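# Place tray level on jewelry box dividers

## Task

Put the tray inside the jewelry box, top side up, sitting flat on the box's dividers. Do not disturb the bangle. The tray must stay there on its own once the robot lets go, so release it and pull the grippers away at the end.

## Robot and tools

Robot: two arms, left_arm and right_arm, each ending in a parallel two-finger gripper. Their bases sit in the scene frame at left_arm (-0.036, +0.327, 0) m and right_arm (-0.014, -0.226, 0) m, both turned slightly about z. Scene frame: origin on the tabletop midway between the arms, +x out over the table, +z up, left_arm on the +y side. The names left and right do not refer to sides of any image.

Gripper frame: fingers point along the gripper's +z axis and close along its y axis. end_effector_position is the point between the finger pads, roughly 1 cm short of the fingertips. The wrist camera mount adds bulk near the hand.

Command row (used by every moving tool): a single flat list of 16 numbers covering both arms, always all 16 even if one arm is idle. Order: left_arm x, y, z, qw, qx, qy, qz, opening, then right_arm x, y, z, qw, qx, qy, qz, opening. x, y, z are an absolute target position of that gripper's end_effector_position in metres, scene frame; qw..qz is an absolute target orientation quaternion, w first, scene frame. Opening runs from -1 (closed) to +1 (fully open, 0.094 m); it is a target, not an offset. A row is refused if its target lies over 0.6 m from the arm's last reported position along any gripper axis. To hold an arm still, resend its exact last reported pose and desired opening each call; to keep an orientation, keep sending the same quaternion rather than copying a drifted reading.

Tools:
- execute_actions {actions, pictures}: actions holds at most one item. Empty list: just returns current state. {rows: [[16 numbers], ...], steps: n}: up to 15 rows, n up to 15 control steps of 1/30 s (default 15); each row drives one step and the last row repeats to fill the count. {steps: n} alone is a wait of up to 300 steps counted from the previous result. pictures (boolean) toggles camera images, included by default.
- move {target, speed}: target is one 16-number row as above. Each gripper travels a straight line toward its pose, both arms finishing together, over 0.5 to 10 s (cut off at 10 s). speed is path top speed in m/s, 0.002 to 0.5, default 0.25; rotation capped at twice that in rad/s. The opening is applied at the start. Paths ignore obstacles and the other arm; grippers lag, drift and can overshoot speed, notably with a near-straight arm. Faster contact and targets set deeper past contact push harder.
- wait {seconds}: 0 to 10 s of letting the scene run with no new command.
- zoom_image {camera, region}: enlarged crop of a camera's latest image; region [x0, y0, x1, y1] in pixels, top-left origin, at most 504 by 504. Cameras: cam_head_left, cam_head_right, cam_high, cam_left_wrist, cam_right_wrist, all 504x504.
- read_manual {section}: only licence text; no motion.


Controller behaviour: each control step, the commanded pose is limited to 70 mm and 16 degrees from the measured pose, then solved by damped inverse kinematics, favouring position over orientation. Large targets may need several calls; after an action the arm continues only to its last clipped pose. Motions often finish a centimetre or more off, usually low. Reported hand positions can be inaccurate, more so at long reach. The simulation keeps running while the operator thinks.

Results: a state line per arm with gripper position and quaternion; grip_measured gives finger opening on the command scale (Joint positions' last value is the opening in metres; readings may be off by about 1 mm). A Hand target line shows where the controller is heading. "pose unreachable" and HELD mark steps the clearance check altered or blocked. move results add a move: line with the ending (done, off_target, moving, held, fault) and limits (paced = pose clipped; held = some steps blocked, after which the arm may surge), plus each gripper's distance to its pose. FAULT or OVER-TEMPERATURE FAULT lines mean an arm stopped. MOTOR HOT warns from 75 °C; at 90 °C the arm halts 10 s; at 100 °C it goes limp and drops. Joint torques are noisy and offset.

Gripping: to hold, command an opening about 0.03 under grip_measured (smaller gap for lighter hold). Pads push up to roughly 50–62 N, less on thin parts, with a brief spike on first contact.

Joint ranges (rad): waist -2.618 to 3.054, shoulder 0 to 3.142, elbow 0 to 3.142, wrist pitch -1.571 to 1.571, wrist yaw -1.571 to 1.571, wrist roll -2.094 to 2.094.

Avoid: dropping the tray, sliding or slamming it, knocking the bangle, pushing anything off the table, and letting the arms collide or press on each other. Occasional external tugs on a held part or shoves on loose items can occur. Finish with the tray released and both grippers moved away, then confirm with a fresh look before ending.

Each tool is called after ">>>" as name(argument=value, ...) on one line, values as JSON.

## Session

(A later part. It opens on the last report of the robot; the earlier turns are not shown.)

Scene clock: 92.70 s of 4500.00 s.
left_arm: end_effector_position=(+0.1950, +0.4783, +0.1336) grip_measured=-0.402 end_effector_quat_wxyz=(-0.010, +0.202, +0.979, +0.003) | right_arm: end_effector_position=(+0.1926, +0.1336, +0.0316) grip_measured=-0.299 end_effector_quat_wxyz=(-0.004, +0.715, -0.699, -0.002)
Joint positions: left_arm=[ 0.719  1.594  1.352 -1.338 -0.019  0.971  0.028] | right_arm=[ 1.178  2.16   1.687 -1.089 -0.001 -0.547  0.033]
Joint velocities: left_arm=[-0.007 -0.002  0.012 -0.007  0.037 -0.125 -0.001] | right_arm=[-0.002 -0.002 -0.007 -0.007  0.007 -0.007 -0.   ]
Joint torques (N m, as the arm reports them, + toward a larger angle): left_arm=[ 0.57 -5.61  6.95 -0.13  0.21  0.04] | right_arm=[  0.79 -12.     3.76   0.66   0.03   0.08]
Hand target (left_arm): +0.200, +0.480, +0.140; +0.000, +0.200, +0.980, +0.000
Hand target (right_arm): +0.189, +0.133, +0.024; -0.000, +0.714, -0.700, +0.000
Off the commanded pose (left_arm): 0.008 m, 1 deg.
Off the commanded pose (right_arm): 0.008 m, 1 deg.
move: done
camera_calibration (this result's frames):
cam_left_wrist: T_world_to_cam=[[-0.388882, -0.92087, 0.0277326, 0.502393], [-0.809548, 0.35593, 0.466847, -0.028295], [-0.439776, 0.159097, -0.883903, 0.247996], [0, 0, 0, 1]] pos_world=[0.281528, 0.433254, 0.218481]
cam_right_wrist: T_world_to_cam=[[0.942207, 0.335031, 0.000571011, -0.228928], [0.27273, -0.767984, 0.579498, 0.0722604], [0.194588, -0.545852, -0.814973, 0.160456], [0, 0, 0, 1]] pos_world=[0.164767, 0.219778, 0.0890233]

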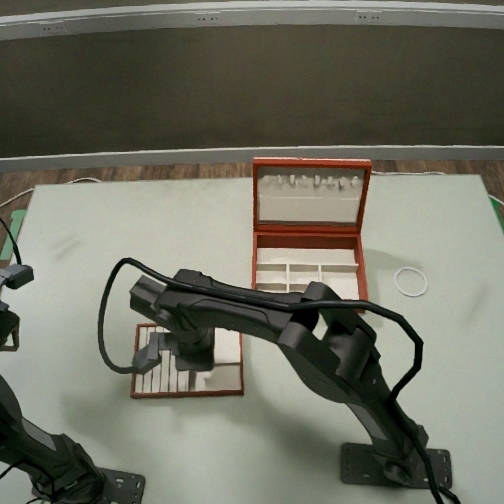

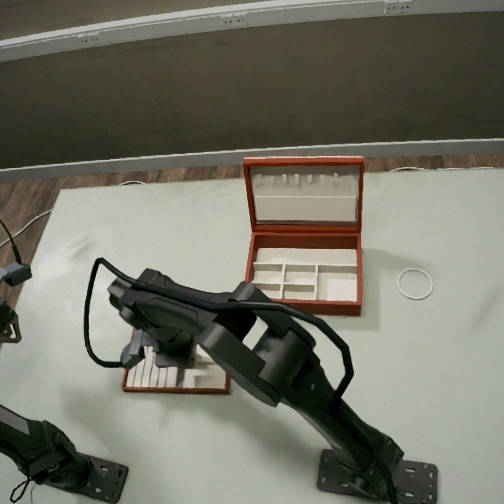

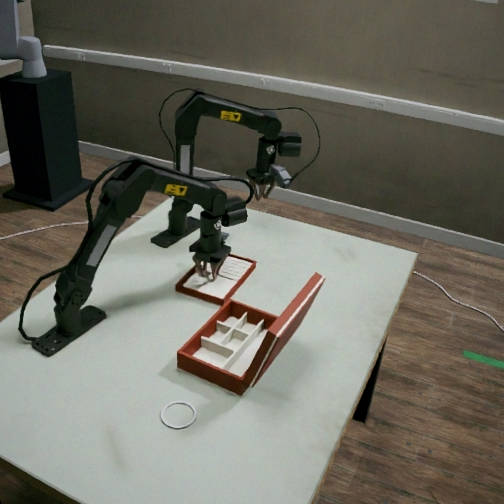

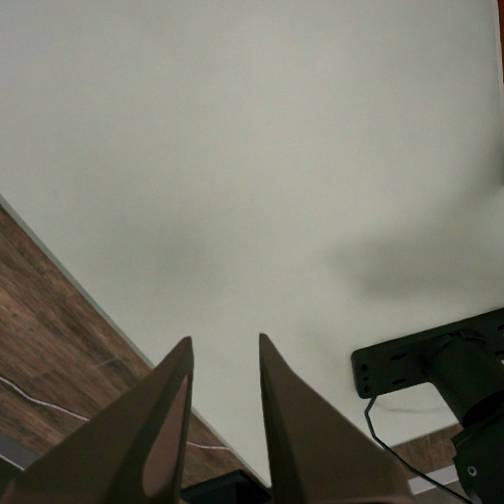

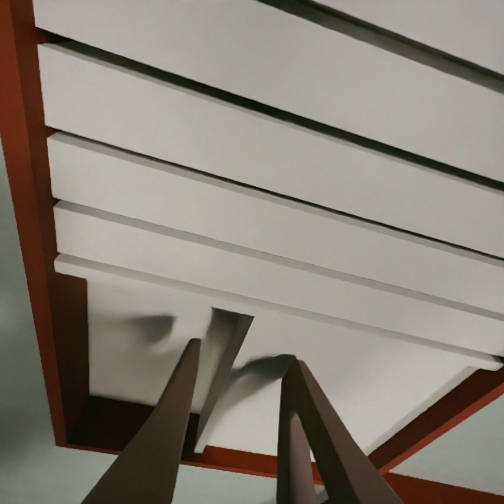

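>>> move(target=[0.2,0.48,0.14,0,0.2,0.98,0,-0.4,0.191,0.133,0.033,0,0.715,-0.7,0,-1], speed=0.02)

>>> move(target=[0.2,0.48,0.14,0,0.2,0.98,0,-0.4,0.2,0.1,0.13,0,0.7,-0.715,0,-1], speed=0.06)

>>> move(target=[0.2,0.48,0.14,0,0.2,0.98,0,-0.4,0.3,-0.108,0.13,-0.02,0.683,-0.73,-0.02,-1], speed=0.08)

>>> move(target=[0.2,0.48,0.14,0,0.2,0.98,0,-0.4,0.36,-0.108,0.11,-0.02,0.683,-0.73,-0.02,-1], speed=0.04)

>>> zoom_image(camera="cam_head_left", region=[210, 170, 410, 350])

>>> zoom_image(camera="cam_high", region=[150, 250, 350, 410])

Scene clock: 113.50 s of 4500.00 s.
left_arm: end_effector_position=(+0.1949, +0.4782, +0.1336) grip_measured=-0.402 end_effector_quat_wxyz=(-0.010, +0.202, +0.979, +0.003) | right_arm: end_effector_position=(+0.1926, +0.1339, +0.0316) grip_measured=-0.985 end_effector_quat_wxyz=(-0.005, +0.715, -0.699, -0.002)
Joint positions: left_arm=[ 0.719  1.594  1.352 -1.339 -0.019  0.971  0.028] | right_arm=[ 1.178  2.16   1.687 -1.087 -0.002 -0.547  0.001]
Joint velocities: left_arm=[ 0.012  0.012  0.002 -0.022 -0.022  0.066 -0.001] | right_arm=[-0.012  0.002  0.012 -0.037 -0.007  0.007 -0.002]
Joint torques (N m, as the arm reports them, + toward a larger angle): left_arm=[ 0.58 -5.6   6.94 -0.12  0.21  0.03] | right_arm=[  0.28 -12.29   6.07   0.27   0.02   0.03]
Hand target (left_arm): +0.200, +0.480, +0.140; -0.000, +0.200, +0.980, +0.000
Hand target (right_arm): +0.191, +0.133, +0.033; -0.000, +0.715, -0.699, -0.000
Off the commanded pose (left_arm): 0.008 m, 1 deg.
Off the commanded pose (right_arm): 0.002 m, 1 deg.
After step 90, 17.03 s passed at rest.
move: done
camera_calibration (this result's frames):
cam_left_wrist: T_world_to_cam=[[-0.388873, -0.920864, 0.0280456, 0.502269], [-0.809397, 0.356025, 0.467035, -0.0284424], [-0.440061, 0.158917, -0.883794, 0.248097], [0, 0, 0, 1]] pos_world=[0.281475, 0.433221, 0.218463]
cam_right_wrist: T_world_to_cam=[[0.942204, 0.335037, 0.00094753, -0.229069], [0.272787, -0.768777, 0.57842, 0.0726226], [0.194521, -0.544731, -0.815739, 0.160512], [0, 0, 0, 1]] pos_world=[0.164796, 0.220013, 0.0891469]

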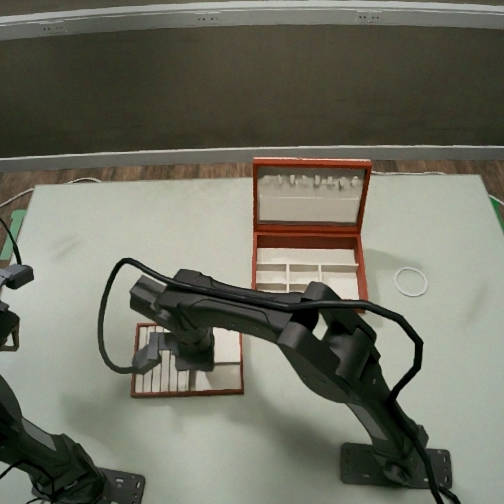

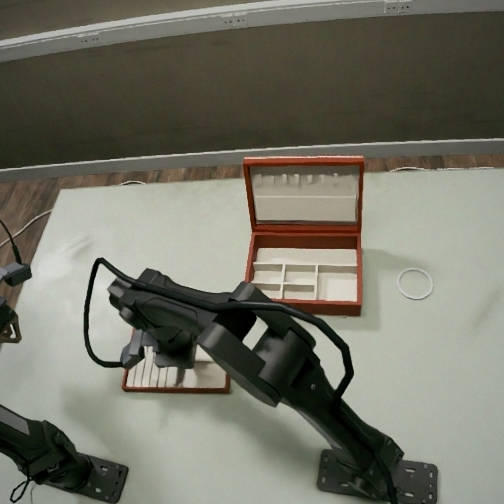

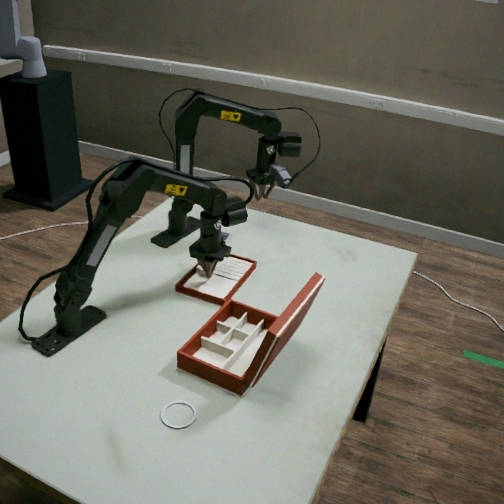

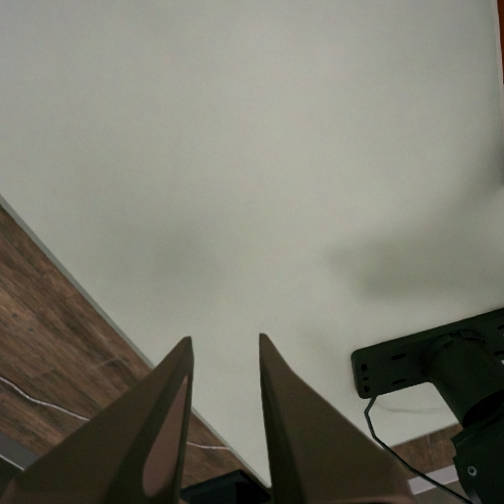

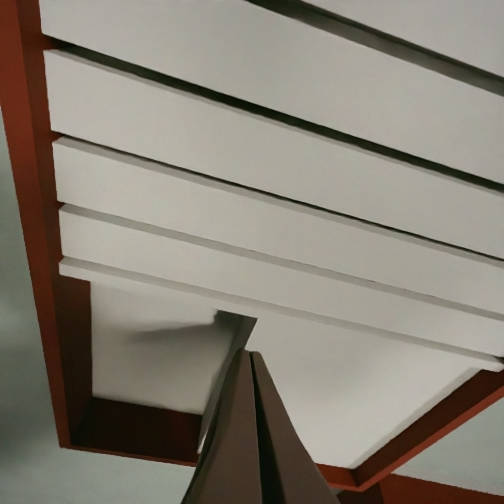

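Scene clock: 115.73 s of 4500.00 s.
left_arm: end_effector_position=(+0.1949, +0.4782, +0.1336) grip_measured=-0.402 end_effector_quat_wxyz=(-0.010, +0.202, +0.979, +0.003) | right_arm: end_effector_position=(+0.1948, +0.0990, +0.1071) grip_measured=-0.992 end_effector_quat_wxyz=(+0.025, +0.699, -0.715, +0.005)
Joint positions: left_arm=[ 0.719  1.594  1.352 -1.339 -0.019  0.971  0.028] | right_arm=[ 1.128  2.071  1.851 -1.401 -0.001 -0.551  0.   ]
Joint velocities: left_arm=[-0.007  0.012 -0.002  0.007  0.022  0.051  0.   ] | right_arm=[-0.012 -0.007 -0.002  0.007 -0.066  0.007 -0.   ]
Joint torques (N m, as the arm reports them, + toward a larger angle): left_arm=[ 0.57 -5.6   6.95 -0.11  0.21  0.04] | right_arm=[ -0.84 -14.44   8.26   0.07   0.06  -0.14]
Hand target (left_arm): +0.200, +0.480, +0.140; -0.000, +0.200, +0.980, +0.000
Hand target (right_arm): +0.200, +0.100, +0.129; -0.000, +0.700, -0.715, +0.001
Off the commanded pose (left_arm): 0.008 m, 1 deg.
Off the commanded pose (right_arm): 0.023 m, 3 deg.
move: off_target (right_arm)
camera_calibration (this result's frames):
cam_left_wrist: T_world_to_cam=[[-0.388873, -0.920864, 0.0280456, 0.502269], [-0.809397, 0.356025, 0.467035, -0.0284424], [-0.440061, 0.158917, -0.883794, 0.248097], [0, 0, 0, 1]] pos_world=[0.281475, 0.433221, 0.218463]
cam_right_wrist: T_world_to_cam=[[0.955697, 0.290779, -0.0457233, -0.212824], [0.257162, -0.74924, 0.610334, -0.000846514], [0.143214, -0.595053, -0.790824, 0.214996], [0, 0, 0, 1]] pos_world=[0.172822, 0.189184, 0.160809]

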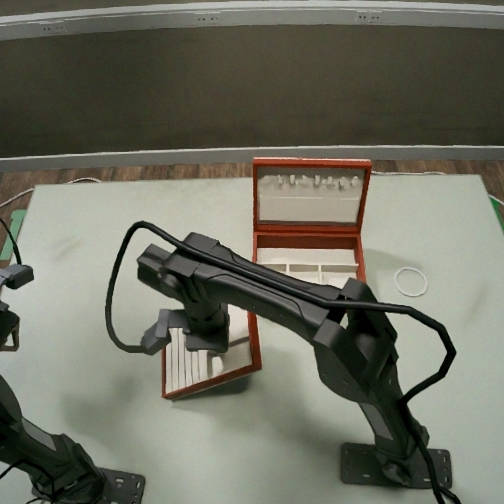

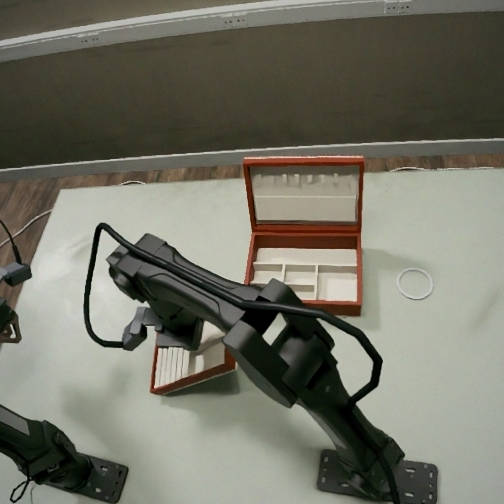

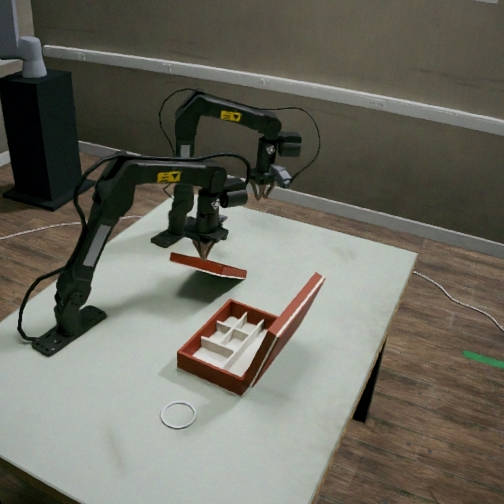

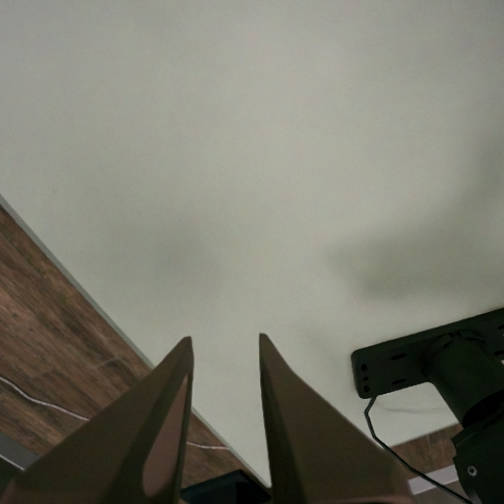

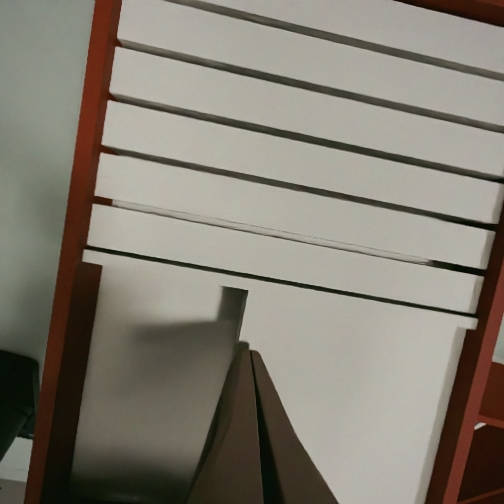

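Scene clock: 119.10 s of 4500.00 s.
left_arm: end_effector_position=(+0.1949, +0.4782, +0.1336) grip_measured=-0.402 end_effector_quat_wxyz=(-0.010, +0.202, +0.979, +0.003) | right_arm: end_effector_position=(+0.3025, -0.1104, +0.1229) grip_measured=-0.994 end_effector_quat_wxyz=(-0.003, +0.680, -0.733, -0.012)
Joint positions: left_arm=[ 0.719  1.594  1.352 -1.339 -0.019  0.971  0.028] | right_arm=[ 0.465  1.822  1.57  -1.324 -0.025 -1.162  0.   ]
Joint velocities: left_arm=[ 0.002  0.002 -0.002 -0.037  0.022 -0.051  0.001] | right_arm=[ 0.027 -0.007  0.002  0.007 -0.066 -0.081  0.001]
Joint torques (N m, as the arm reports them, + toward a larger angle): left_arm=[ 0.57 -5.62  6.97 -0.12  0.21  0.03] | right_arm=[ -0.56 -11.16   5.36   0.45  -0.21  -0.13]
Hand target (left_arm): +0.200, +0.480, +0.140; -0.000, +0.200, +0.980, +0.000
Hand target (right_arm): +0.302, -0.109, +0.130; -0.018, +0.683, -0.730, -0.017
Off the commanded pose (left_arm): 0.008 m, 1 deg.
Off the commanded pose (right_arm): 0.008 m, 2 deg.
move: done
camera_calibration (this result's frames):
cam_left_wrist: T_world_to_cam=[[-0.388873, -0.920864, 0.0280456, 0.502269], [-0.809397, 0.356025, 0.467035, -0.0284424], [-0.440061, 0.158917, -0.883794, 0.248097], [0, 0, 0, 1]] pos_world=[0.281475, 0.433221, 0.218463]
cam_right_wrist: T_world_to_cam=[[0.970266, 0.241687, -0.0131111, -0.267909], [0.206558, -0.79857, 0.565348, -0.179644], [0.126167, -0.551246, -0.824748, 0.101673], [0, 0, 0, 1]] pos_world=[0.284223, -0.0226615, 0.181904]

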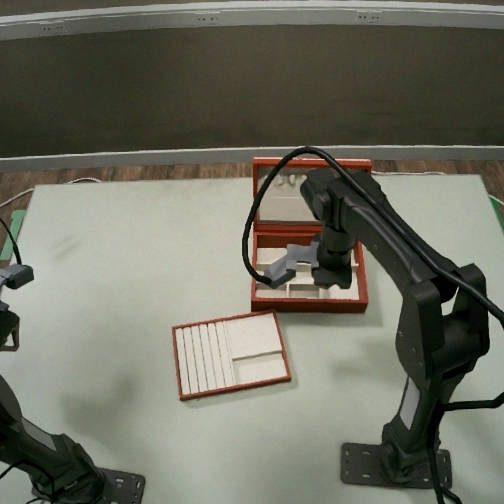

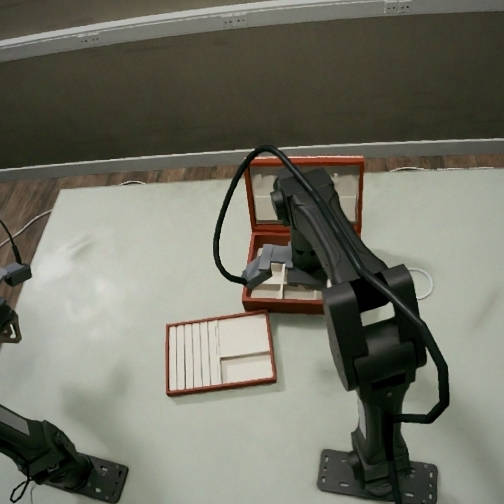

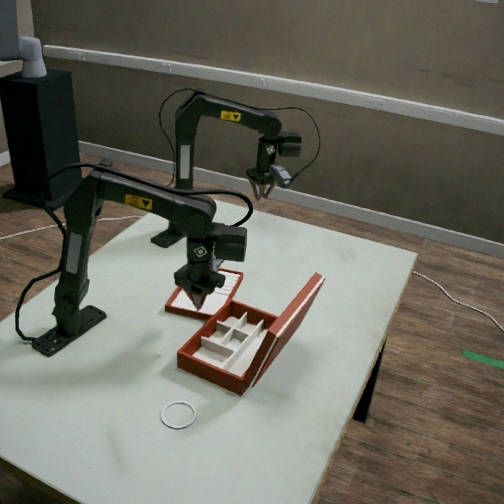

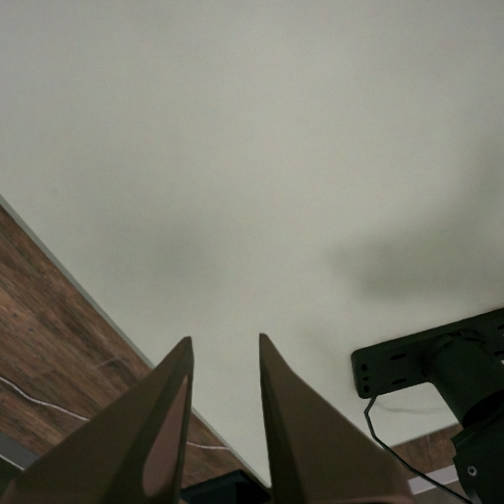

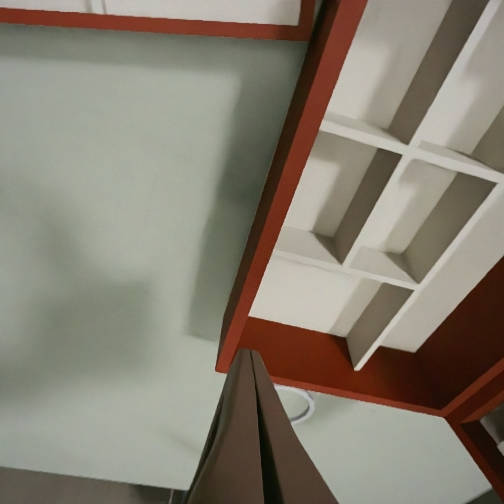

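Scene clock: 120.87 s of 4500.00 s.
left_arm: end_effector_position=(+0.1950, +0.4782, +0.1336) grip_measured=-0.402 end_effector_quat_wxyz=(-0.010, +0.202, +0.979, +0.003) | right_arm: end_effector_position=(+0.3510, -0.1105, +0.1035) grip_measured=-0.994 end_effector_quat_wxyz=(-0.002, +0.682, -0.731, -0.017)
Joint positions: left_arm=[ 0.719  1.594  1.352 -1.339 -0.018  0.971  0.028] | right_arm=[ 0.42   2.014  1.753 -1.322 -0.031 -1.212  0.   ]
Joint velocities: left_arm=[-0.012 -0.017 -0.007  0.051  0.081  0.007 -0.002] | right_arm=[ 0.002 -0.017  0.007  0.007  0.037 -0.037 -0.001]
Joint torques (N m, as the arm reports them, + toward a larger angle): left_arm=[ 0.56 -5.63  6.95 -0.12  0.21  0.03] | right_arm=[ -1.   -10.67   7.86   0.45  -0.19  -0.11]
Hand target (left_arm): +0.200, +0.480, +0.140; +0.000, +0.200, +0.980, +0.000
Hand target (right_arm): +0.360, -0.108, +0.110; -0.020, +0.683, -0.730, -0.019
Off the commanded pose (left_arm): 0.008 m, 1 deg.
Off the commanded pose (right_arm): 0.011 m, 2 deg.
move: off_target (right_arm)
camera_calibration (this result's frames):
cam_left_wrist: T_world_to_cam=[[-0.388875, -0.920857, 0.0282633, 0.502198], [-0.809494, 0.356173, 0.466756, -0.0284063], [-0.439882, 0.158631, -0.883935, 0.248242], [0, 0, 0, 1]] pos_world=[0.281494, 0.433191, 0.218494]
cam_right_wrist: T_world_to_cam=[[0.968862, 0.246871, -0.0189987, -0.313561], [0.214878, -0.800218, 0.559891, -0.181343], [0.123018, -0.54654, -0.828348, 0.0814528], [0, 0, 0, 1]] pos_world=[0.332744, -0.0231875, 0.163046]

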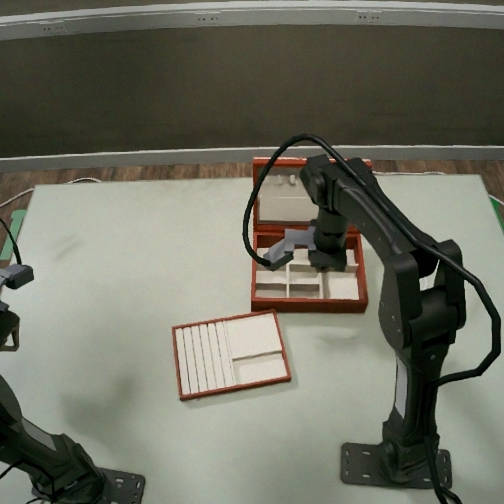

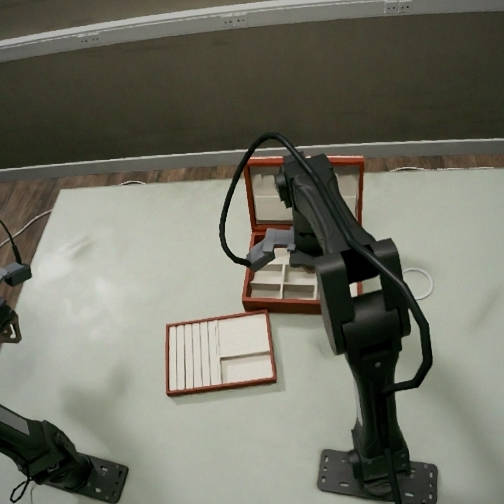

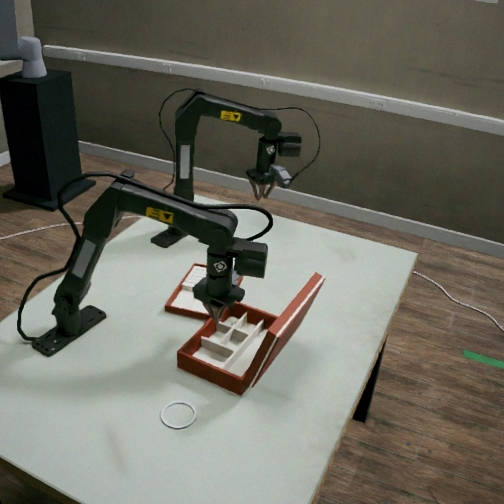

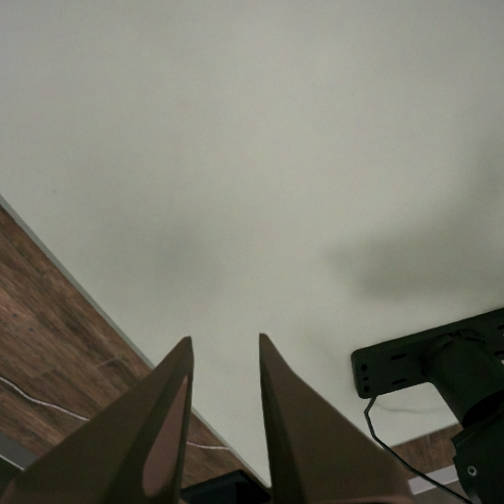

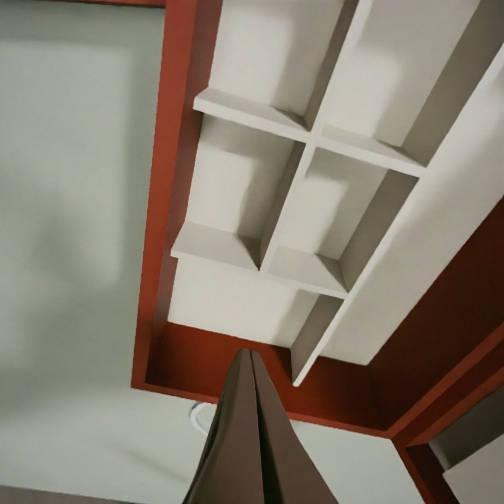

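Region (210, 170, 410, 350) of cam_head_left's 504x504 image, scaled by 2.520, with more detail than that image has; it fills the top 454 rows of this view, and the rest is white.

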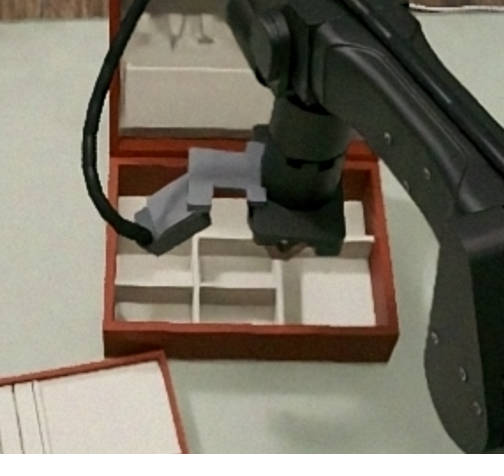

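Region (150, 250, 350, 410) of cam_high's 504x504 image, scaled by 2.520, with more detail than that image has; it fills the top 403 rows of this view, and the rest is white.

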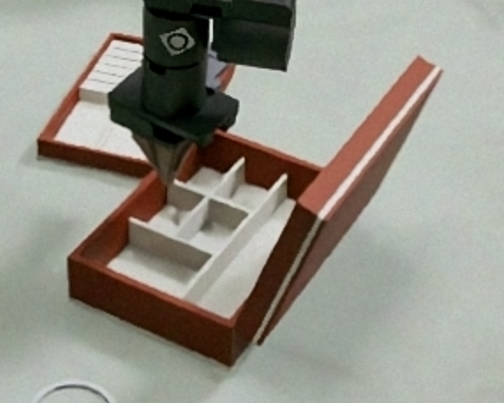

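>>> move(target=[0.2,0.48,0.14,0,0.2,0.98,0,-0.4,0.22,0.02,0.125,0,0.751,-0.66,0,-0.3], speed=0.15)

>>> move(target=[0.2,0.48,0.14,0,0.2,0.98,0,-0.4,0.2,0.046,0.048,0,0.751,-0.66,0,-0.3], speed=0.06)

Scene clock: 132.10 s of 4500.00 s.
left_arm: end_effector_position=(+0.1950, +0.4782, +0.1336) grip_measured=-0.402 end_effector_quat_wxyz=(-0.010, +0.202, +0.979, +0.003) | right_arm: end_effector_position=(+0.2227, +0.0243, +0.1193) grip_measured=-0.301 end_effector_quat_wxyz=(-0.001, +0.755, -0.656, -0.004)
Joint positions: left_arm=[ 0.719  1.594  1.352 -1.339 -0.018  0.971  0.028] | right_arm=[ 0.938  1.847  1.587 -1.31  -0.007 -0.903  0.033]
Joint velocities: left_arm=[ 0.007  0.012 -0.002 -0.007 -0.051  0.051  0.001] | right_arm=[-0.002  0.002  0.002 -0.051 -0.007 -0.022  0.001]
Joint torques (N m, as the arm reports them, + toward a larger angle): left_arm=[ 0.59 -5.61  6.92 -0.12  0.21  0.04] | right_arm=[  0.17 -11.75   4.62   0.34   0.04   0.12]
Hand target (left_arm): +0.200, +0.480, +0.140; -0.000, +0.200, +0.980, +0.000
Hand target (right_arm): +0.219, +0.020, +0.125; -0.002, +0.751, -0.660, -0.001
Off the commanded pose (left_arm): 0.008 m, 1 deg.
Off the commanded pose (right_arm): 0.008 m, 1 deg.
After step 90, 6.50 s passed at rest.
move: done
camera_calibration (this result's frames):
cam_left_wrist: T_world_to_cam=[[-0.388875, -0.920857, 0.0282633, 0.502198], [-0.809494, 0.356173, 0.466756, -0.0284063], [-0.439882, 0.158631, -0.883935, 0.248242], [0, 0, 0, 1]] pos_world=[0.281494, 0.433191, 0.218494]
cam_right_wrist: T_world_to_cam=[[0.896739, 0.442499, -0.00734523, -0.212354], [0.36449, -0.729033, 0.57936, -0.0920723], [0.251012, -0.522212, -0.815038, 0.153302], [0, 0, 0, 1]] pos_world=[0.185505, 0.106899, 0.17673]

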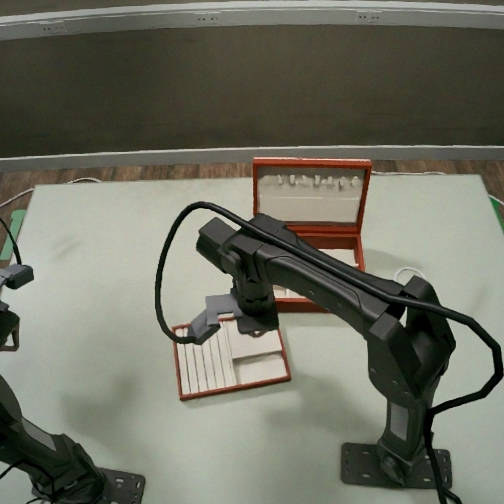

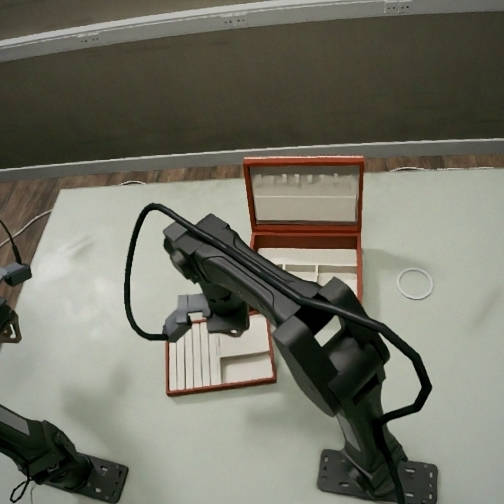

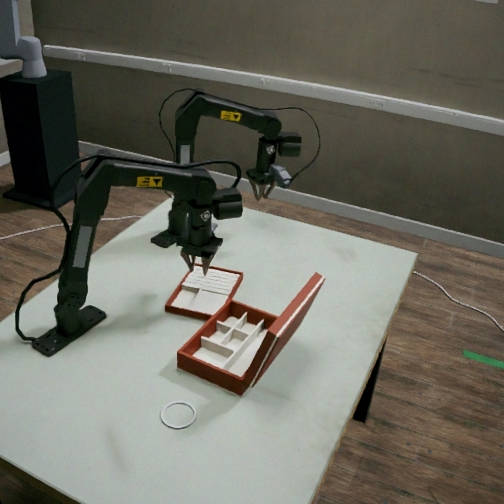

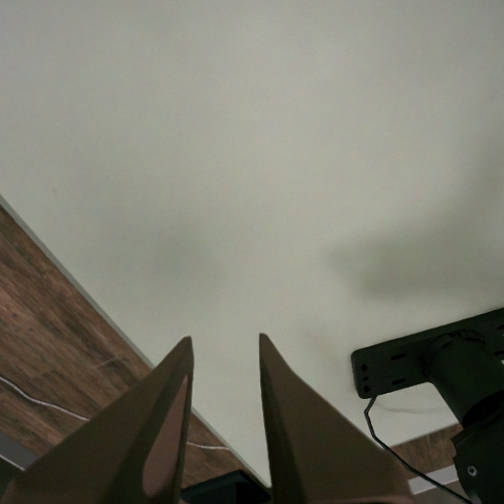

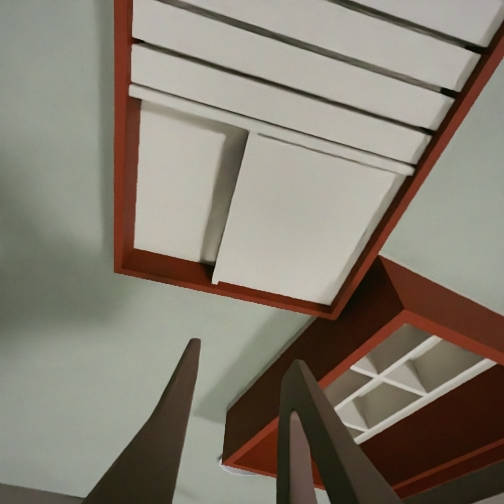

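Scene clock: 133.87 s of 4500.00 s.
left_arm: end_effector_position=(+0.1950, +0.4782, +0.1336) grip_measured=-0.402 end_effector_quat_wxyz=(-0.010, +0.202, +0.979, +0.003) | right_arm: end_effector_position=(+0.2026, +0.0462, +0.0541) grip_measured=-0.301 end_effector_quat_wxyz=(-0.004, +0.752, -0.659, -0.003)
Joint positions: left_arm=[ 0.719  1.594  1.352 -1.339 -0.018  0.971  0.028] | right_arm=[ 1.025  1.888  1.379 -1.053 -0.005 -0.808  0.033]
Joint velocities: left_arm=[-0.007  0.002 -0.012  0.081 -0.051 -0.022 -0.001] | right_arm=[ 0.002 -0.012  0.012  0.007 -0.037  0.081  0.   ]
Joint torques (N m, as the arm reports them, + toward a larger angle): left_arm=[ 0.57 -5.6   6.92 -0.12  0.2   0.04] | right_arm=[ 0.96 -9.46  3.96  0.63  0.05  0.05]
Hand target (left_arm): +0.200, +0.480, +0.140; -0.000, +0.200, +0.980, +0.000
Hand target (right_arm): +0.199, +0.046, +0.048; -0.000, +0.751, -0.660, -0.000
Off the commanded pose (left_arm): 0.008 m, 1 deg.
Off the commanded pose (right_arm): 0.007 m, 1 deg.
move: done
camera_calibration (this result's frames):
cam_left_wrist: T_world_to_cam=[[-0.388875, -0.920857, 0.0282633, 0.502198], [-0.809494, 0.356173, 0.466756, -0.0284063], [-0.439882, 0.158631, -0.883935, 0.248242], [0, 0, 0, 1]] pos_world=[0.281494, 0.433191, 0.218494]
cam_right_wrist: T_world_to_cam=[[0.900612, 0.434625, 0.0000273539, -0.205302], [0.354622, -0.734869, 0.578109, -0.0286395], [0.251281, -0.520642, -0.815959, 0.116599], [0, 0, 0, 1]] pos_world=[0.165754, 0.128889, 0.111702]

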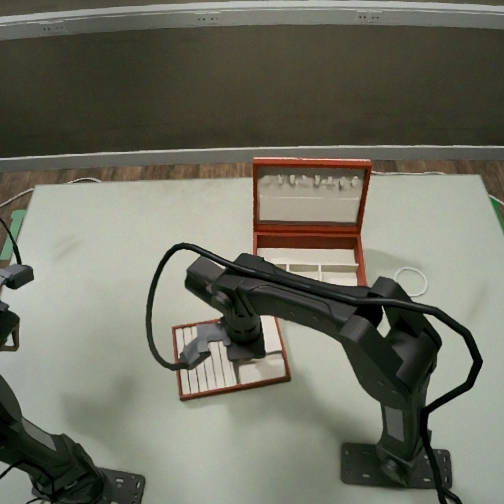

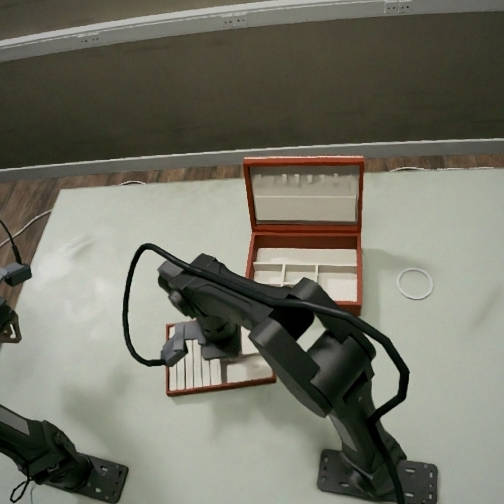

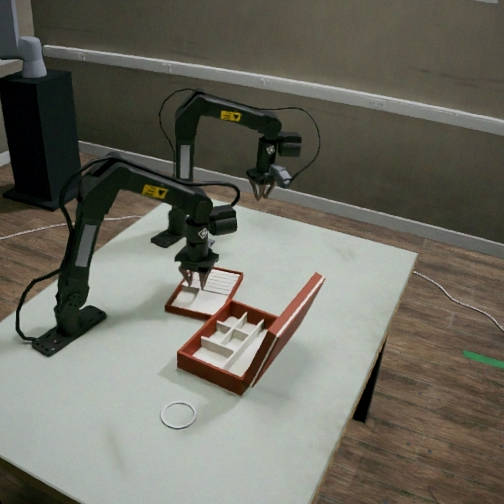

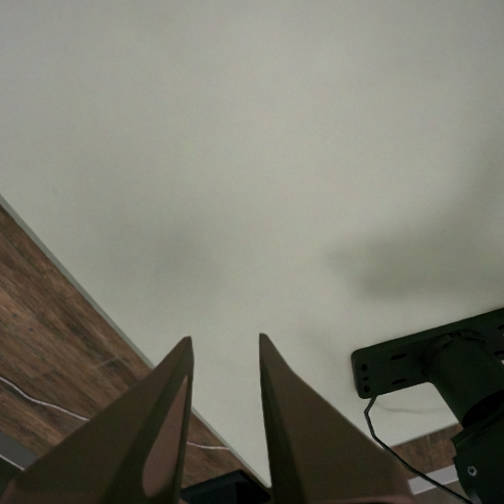

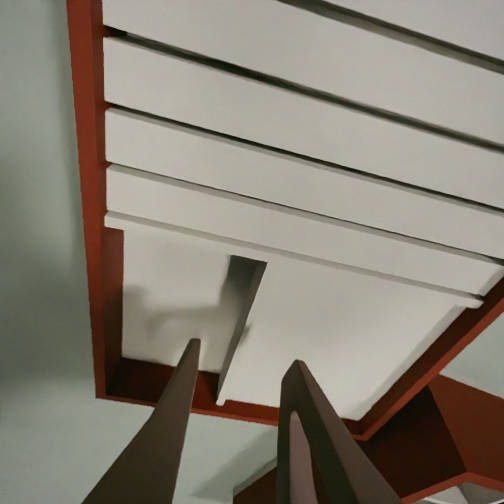

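>>> move(target=[0.2,0.48,0.14,0,0.2,0.98,0,-0.4,0.199,0.044,0.01,0,0.751,-0.66,0,-0.3], speed=0.015)

Scene clock: 139.83 s of 4500.00 s.
left_arm: end_effector_position=(+0.1950, +0.4782, +0.1336) grip_measured=-0.402 end_effector_quat_wxyz=(-0.010, +0.202, +0.979, +0.003) | right_arm: end_effector_position=(+0.2041, +0.0479, +0.0275) grip_measured=-0.301 end_effector_quat_wxyz=(-0.012, +0.752, -0.659, -0.003)
Joint positions: left_arm=[ 0.719  1.594  1.352 -1.339 -0.018  0.971  0.028] | right_arm=[ 1.025  1.914  1.304 -0.936 -0.005 -0.808  0.033]
Joint velocities: left_arm=[ 0.007  0.017  0.007 -0.037 -0.037 -0.066  0.   ] | right_arm=[ 0.002 -0.002  0.012  0.022  0.022 -0.007 -0.   ]
Joint torques (N m, as the arm reports them, + toward a larger angle): left_arm=[ 0.57 -5.6   6.94 -0.11  0.21  0.04] | right_arm=[ 0.66 -8.31  2.03  0.89  0.05  0.05]
Hand target (left_arm): +0.200, +0.480, +0.140; -0.000, +0.200, +0.980, +0.000
Hand target (right_arm): +0.198, +0.043, +0.011; +0.001, +0.751, -0.660, -0.000
Off the commanded pose (left_arm): 0.008 m, 1 deg.
Off the commanded pose (right_arm): 0.019 m, 1 deg.
move: off_target (right_arm)
camera_calibration (this result's frames):
cam_left_wrist: T_world_to_cam=[[-0.388875, -0.920857, 0.0282633, 0.502198], [-0.809494, 0.356173, 0.466756, -0.0284063], [-0.439882, 0.158631, -0.883935, 0.248242], [0, 0, 0, 1]] pos_world=[0.281494, 0.433191, 0.218494]
cam_right_wrist: T_world_to_cam=[[0.900718, 0.434197, 0.0134385, -0.207718], [0.348763, -0.741241, 0.573521, -0.0109569], [0.258982, -0.511894, -0.819081, 0.0934573], [0, 0, 0, 1]] pos_world=[0.166713, 0.129909, 0.0856245]

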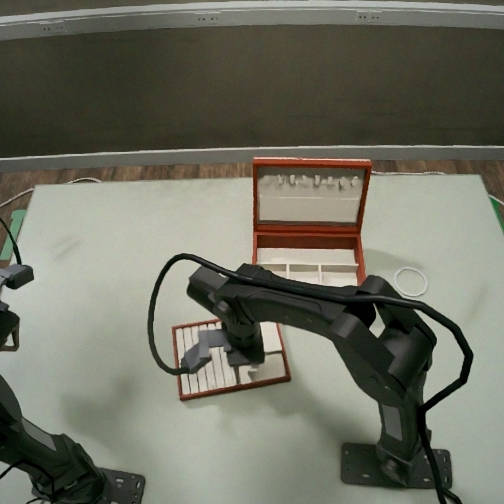

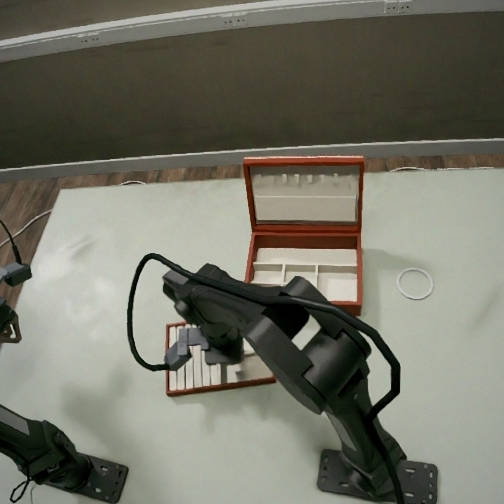

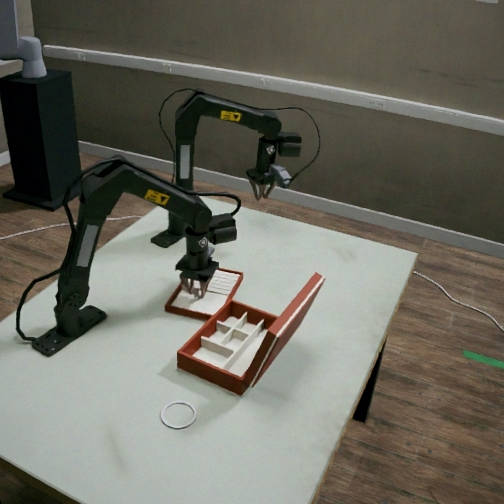

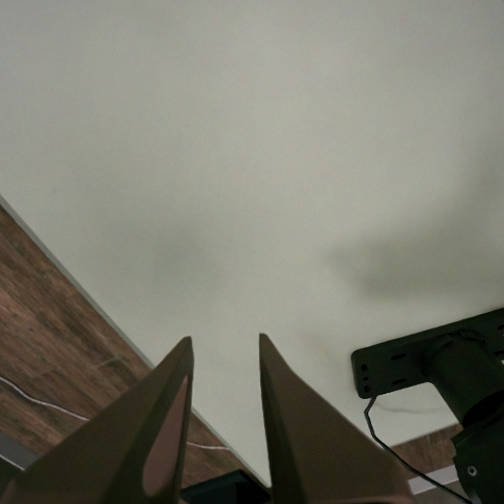

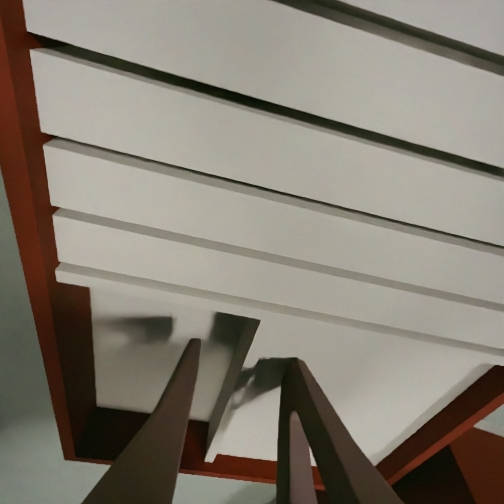

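>>> move(target=[0.2,0.48,0.14,0,0.2,0.98,0,-0.4,0.202,0.046,0.024,0,0.751,-0.66,0,-1], speed=0.02)

>>> move(target=[0.2,0.48,0.14,0,0.2,0.98,0,-0.4,0.195,0.046,0.07,0,0.751,-0.66,0,-1], speed=0.02)

Scene clock: 145.20 s of 4500.00 s.
left_arm: end_effector_position=(+0.1950, +0.4782, +0.1336) grip_measured=-0.402 end_effector_quat_wxyz=(-0.010, +0.202, +0.979, +0.003) | right_arm: end_effector_position=(+0.2056, +0.0481, +0.0275) grip_measured=-0.978 end_effector_quat_wxyz=(-0.014, +0.752, -0.659, -0.000)
Joint positions: left_arm=[ 0.719  1.594  1.352 -1.339 -0.018  0.971  0.028] | right_arm=[ 1.025  1.914  1.304 -0.932  0.001 -0.809  0.001]
Joint velocities: left_arm=[ 0.007  0.002 -0.007 -0.007 -0.022  0.037 -0.001] | right_arm=[-0.007  0.017 -0.017 -0.066  0.081  0.022 -0.   ]
Joint torques (N m, as the arm reports them, + toward a larger angle): left_arm=[ 0.57 -5.64  6.94 -0.12  0.21  0.03] | right_arm=[ 0.27 -8.67  5.62  0.29 -0.03  0.03]
Hand target (left_arm): +0.200, +0.480, +0.140; -0.000, +0.200, +0.980, +0.000
Hand target (right_arm): +0.202, +0.046, +0.024; -0.000, +0.751, -0.660, -0.000
Off the commanded pose (left_arm): 0.008 m, 1 deg.
Off the commanded pose (right_arm): 0.005 m, 2 deg.
After step 90, 1.53 s passed at rest.
move: done
camera_calibration (this result's frames):
cam_left_wrist: T_world_to_cam=[[-0.388875, -0.920857, 0.0282633, 0.502198], [-0.809494, 0.356173, 0.466756, -0.0284063], [-0.439882, 0.158631, -0.883935, 0.248242], [0, 0, 0, 1]] pos_world=[0.281494, 0.433191, 0.218494]
cam_right_wrist: T_world_to_cam=[[0.900162, 0.435094, 0.0200435, -0.209295], [0.345276, -0.740877, 0.576096, -0.0106856], [0.265506, -0.511659, -0.817136, 0.0918098], [0, 0, 0, 1]] pos_world=[0.167713, 0.130121, 0.085372]

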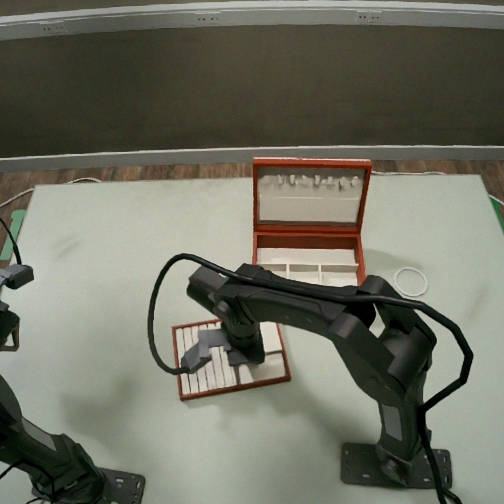

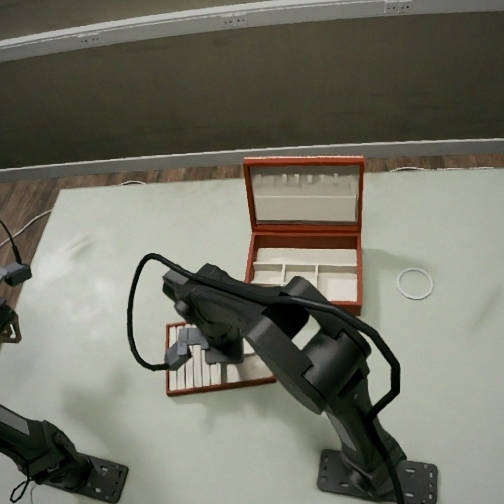

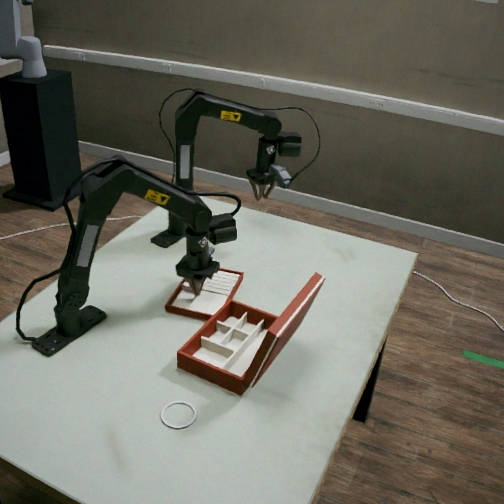

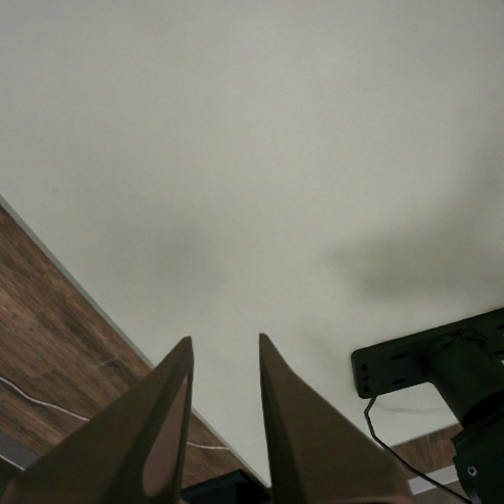

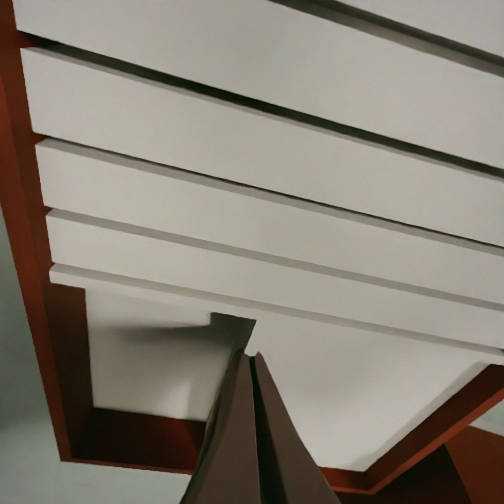

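Scene clock: 147.70 s of 4500.00 s.
left_arm: end_effector_position=(+0.1950, +0.4782, +0.1336) grip_measured=-0.402 end_effector_quat_wxyz=(-0.010, +0.202, +0.979, +0.003) | right_arm: end_effector_position=(+0.1917, +0.0355, +0.0480) grip_measured=-0.980 end_effector_quat_wxyz=(+0.028, +0.751, -0.660, +0.002)
Joint positions: left_arm=[ 0.719  1.594  1.352 -1.339 -0.018  0.971  0.028] | right_arm=[ 1.034  1.899  1.367 -1.096  0.001 -0.797  0.001]
Joint velocities: left_arm=[ 0.007 -0.002 -0.002  0.051 -0.022 -0.037 -0.   ] | right_arm=[-0.012 -0.002  0.002 -0.066  0.037  0.007 -0.   ]
Joint torques (N m, as the arm reports them, + toward a larger angle): left_arm=[ 0.58 -5.62  6.94 -0.12  0.21  0.03] | right_arm=[  1.   -12.83   8.05   0.18  -0.03   0.06]
Hand target (left_arm): +0.200, +0.480, +0.140; -0.000, +0.200, +0.980, +0.000
Hand target (right_arm): +0.195, +0.046, +0.070; -0.000, +0.751, -0.660, -0.001
Off the commanded pose (left_arm): 0.008 m, 1 deg.
Off the commanded pose (right_arm): 0.025 m, 3 deg.
move: off_target (right_arm)
camera_calibration (this result's frames):
cam_left_wrist: T_world_to_cam=[[-0.388875, -0.920857, 0.0282633, 0.502198], [-0.809494, 0.356173, 0.466756, -0.0284063], [-0.439882, 0.158631, -0.883935, 0.248242], [0, 0, 0, 1]] pos_world=[0.281494, 0.433191, 0.218494]
cam_right_wrist: T_world_to_cam=[[0.90069, 0.43078, -0.0564435, -0.187947], [0.374027, -0.702731, 0.605205, -0.0353388], [0.221046, -0.566213, -0.794066, 0.115136], [0, 0, 0, 1]] pos_world=[0.157049, 0.121322, 0.102205]

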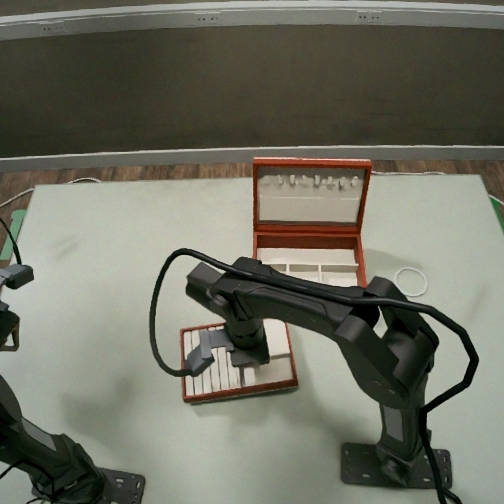

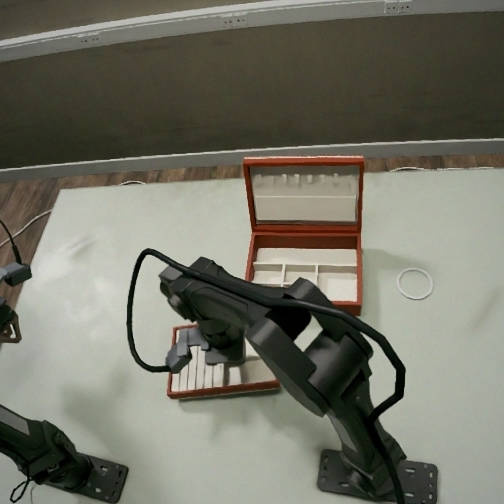

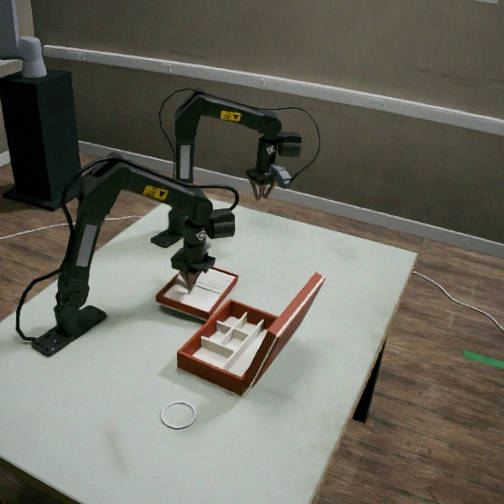

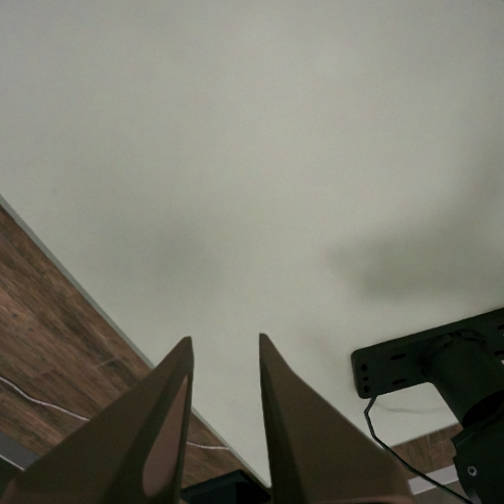

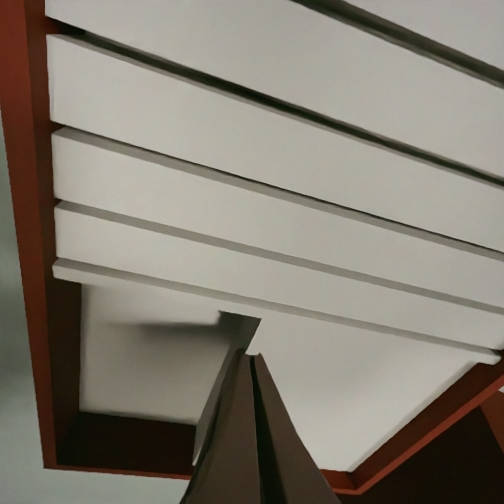

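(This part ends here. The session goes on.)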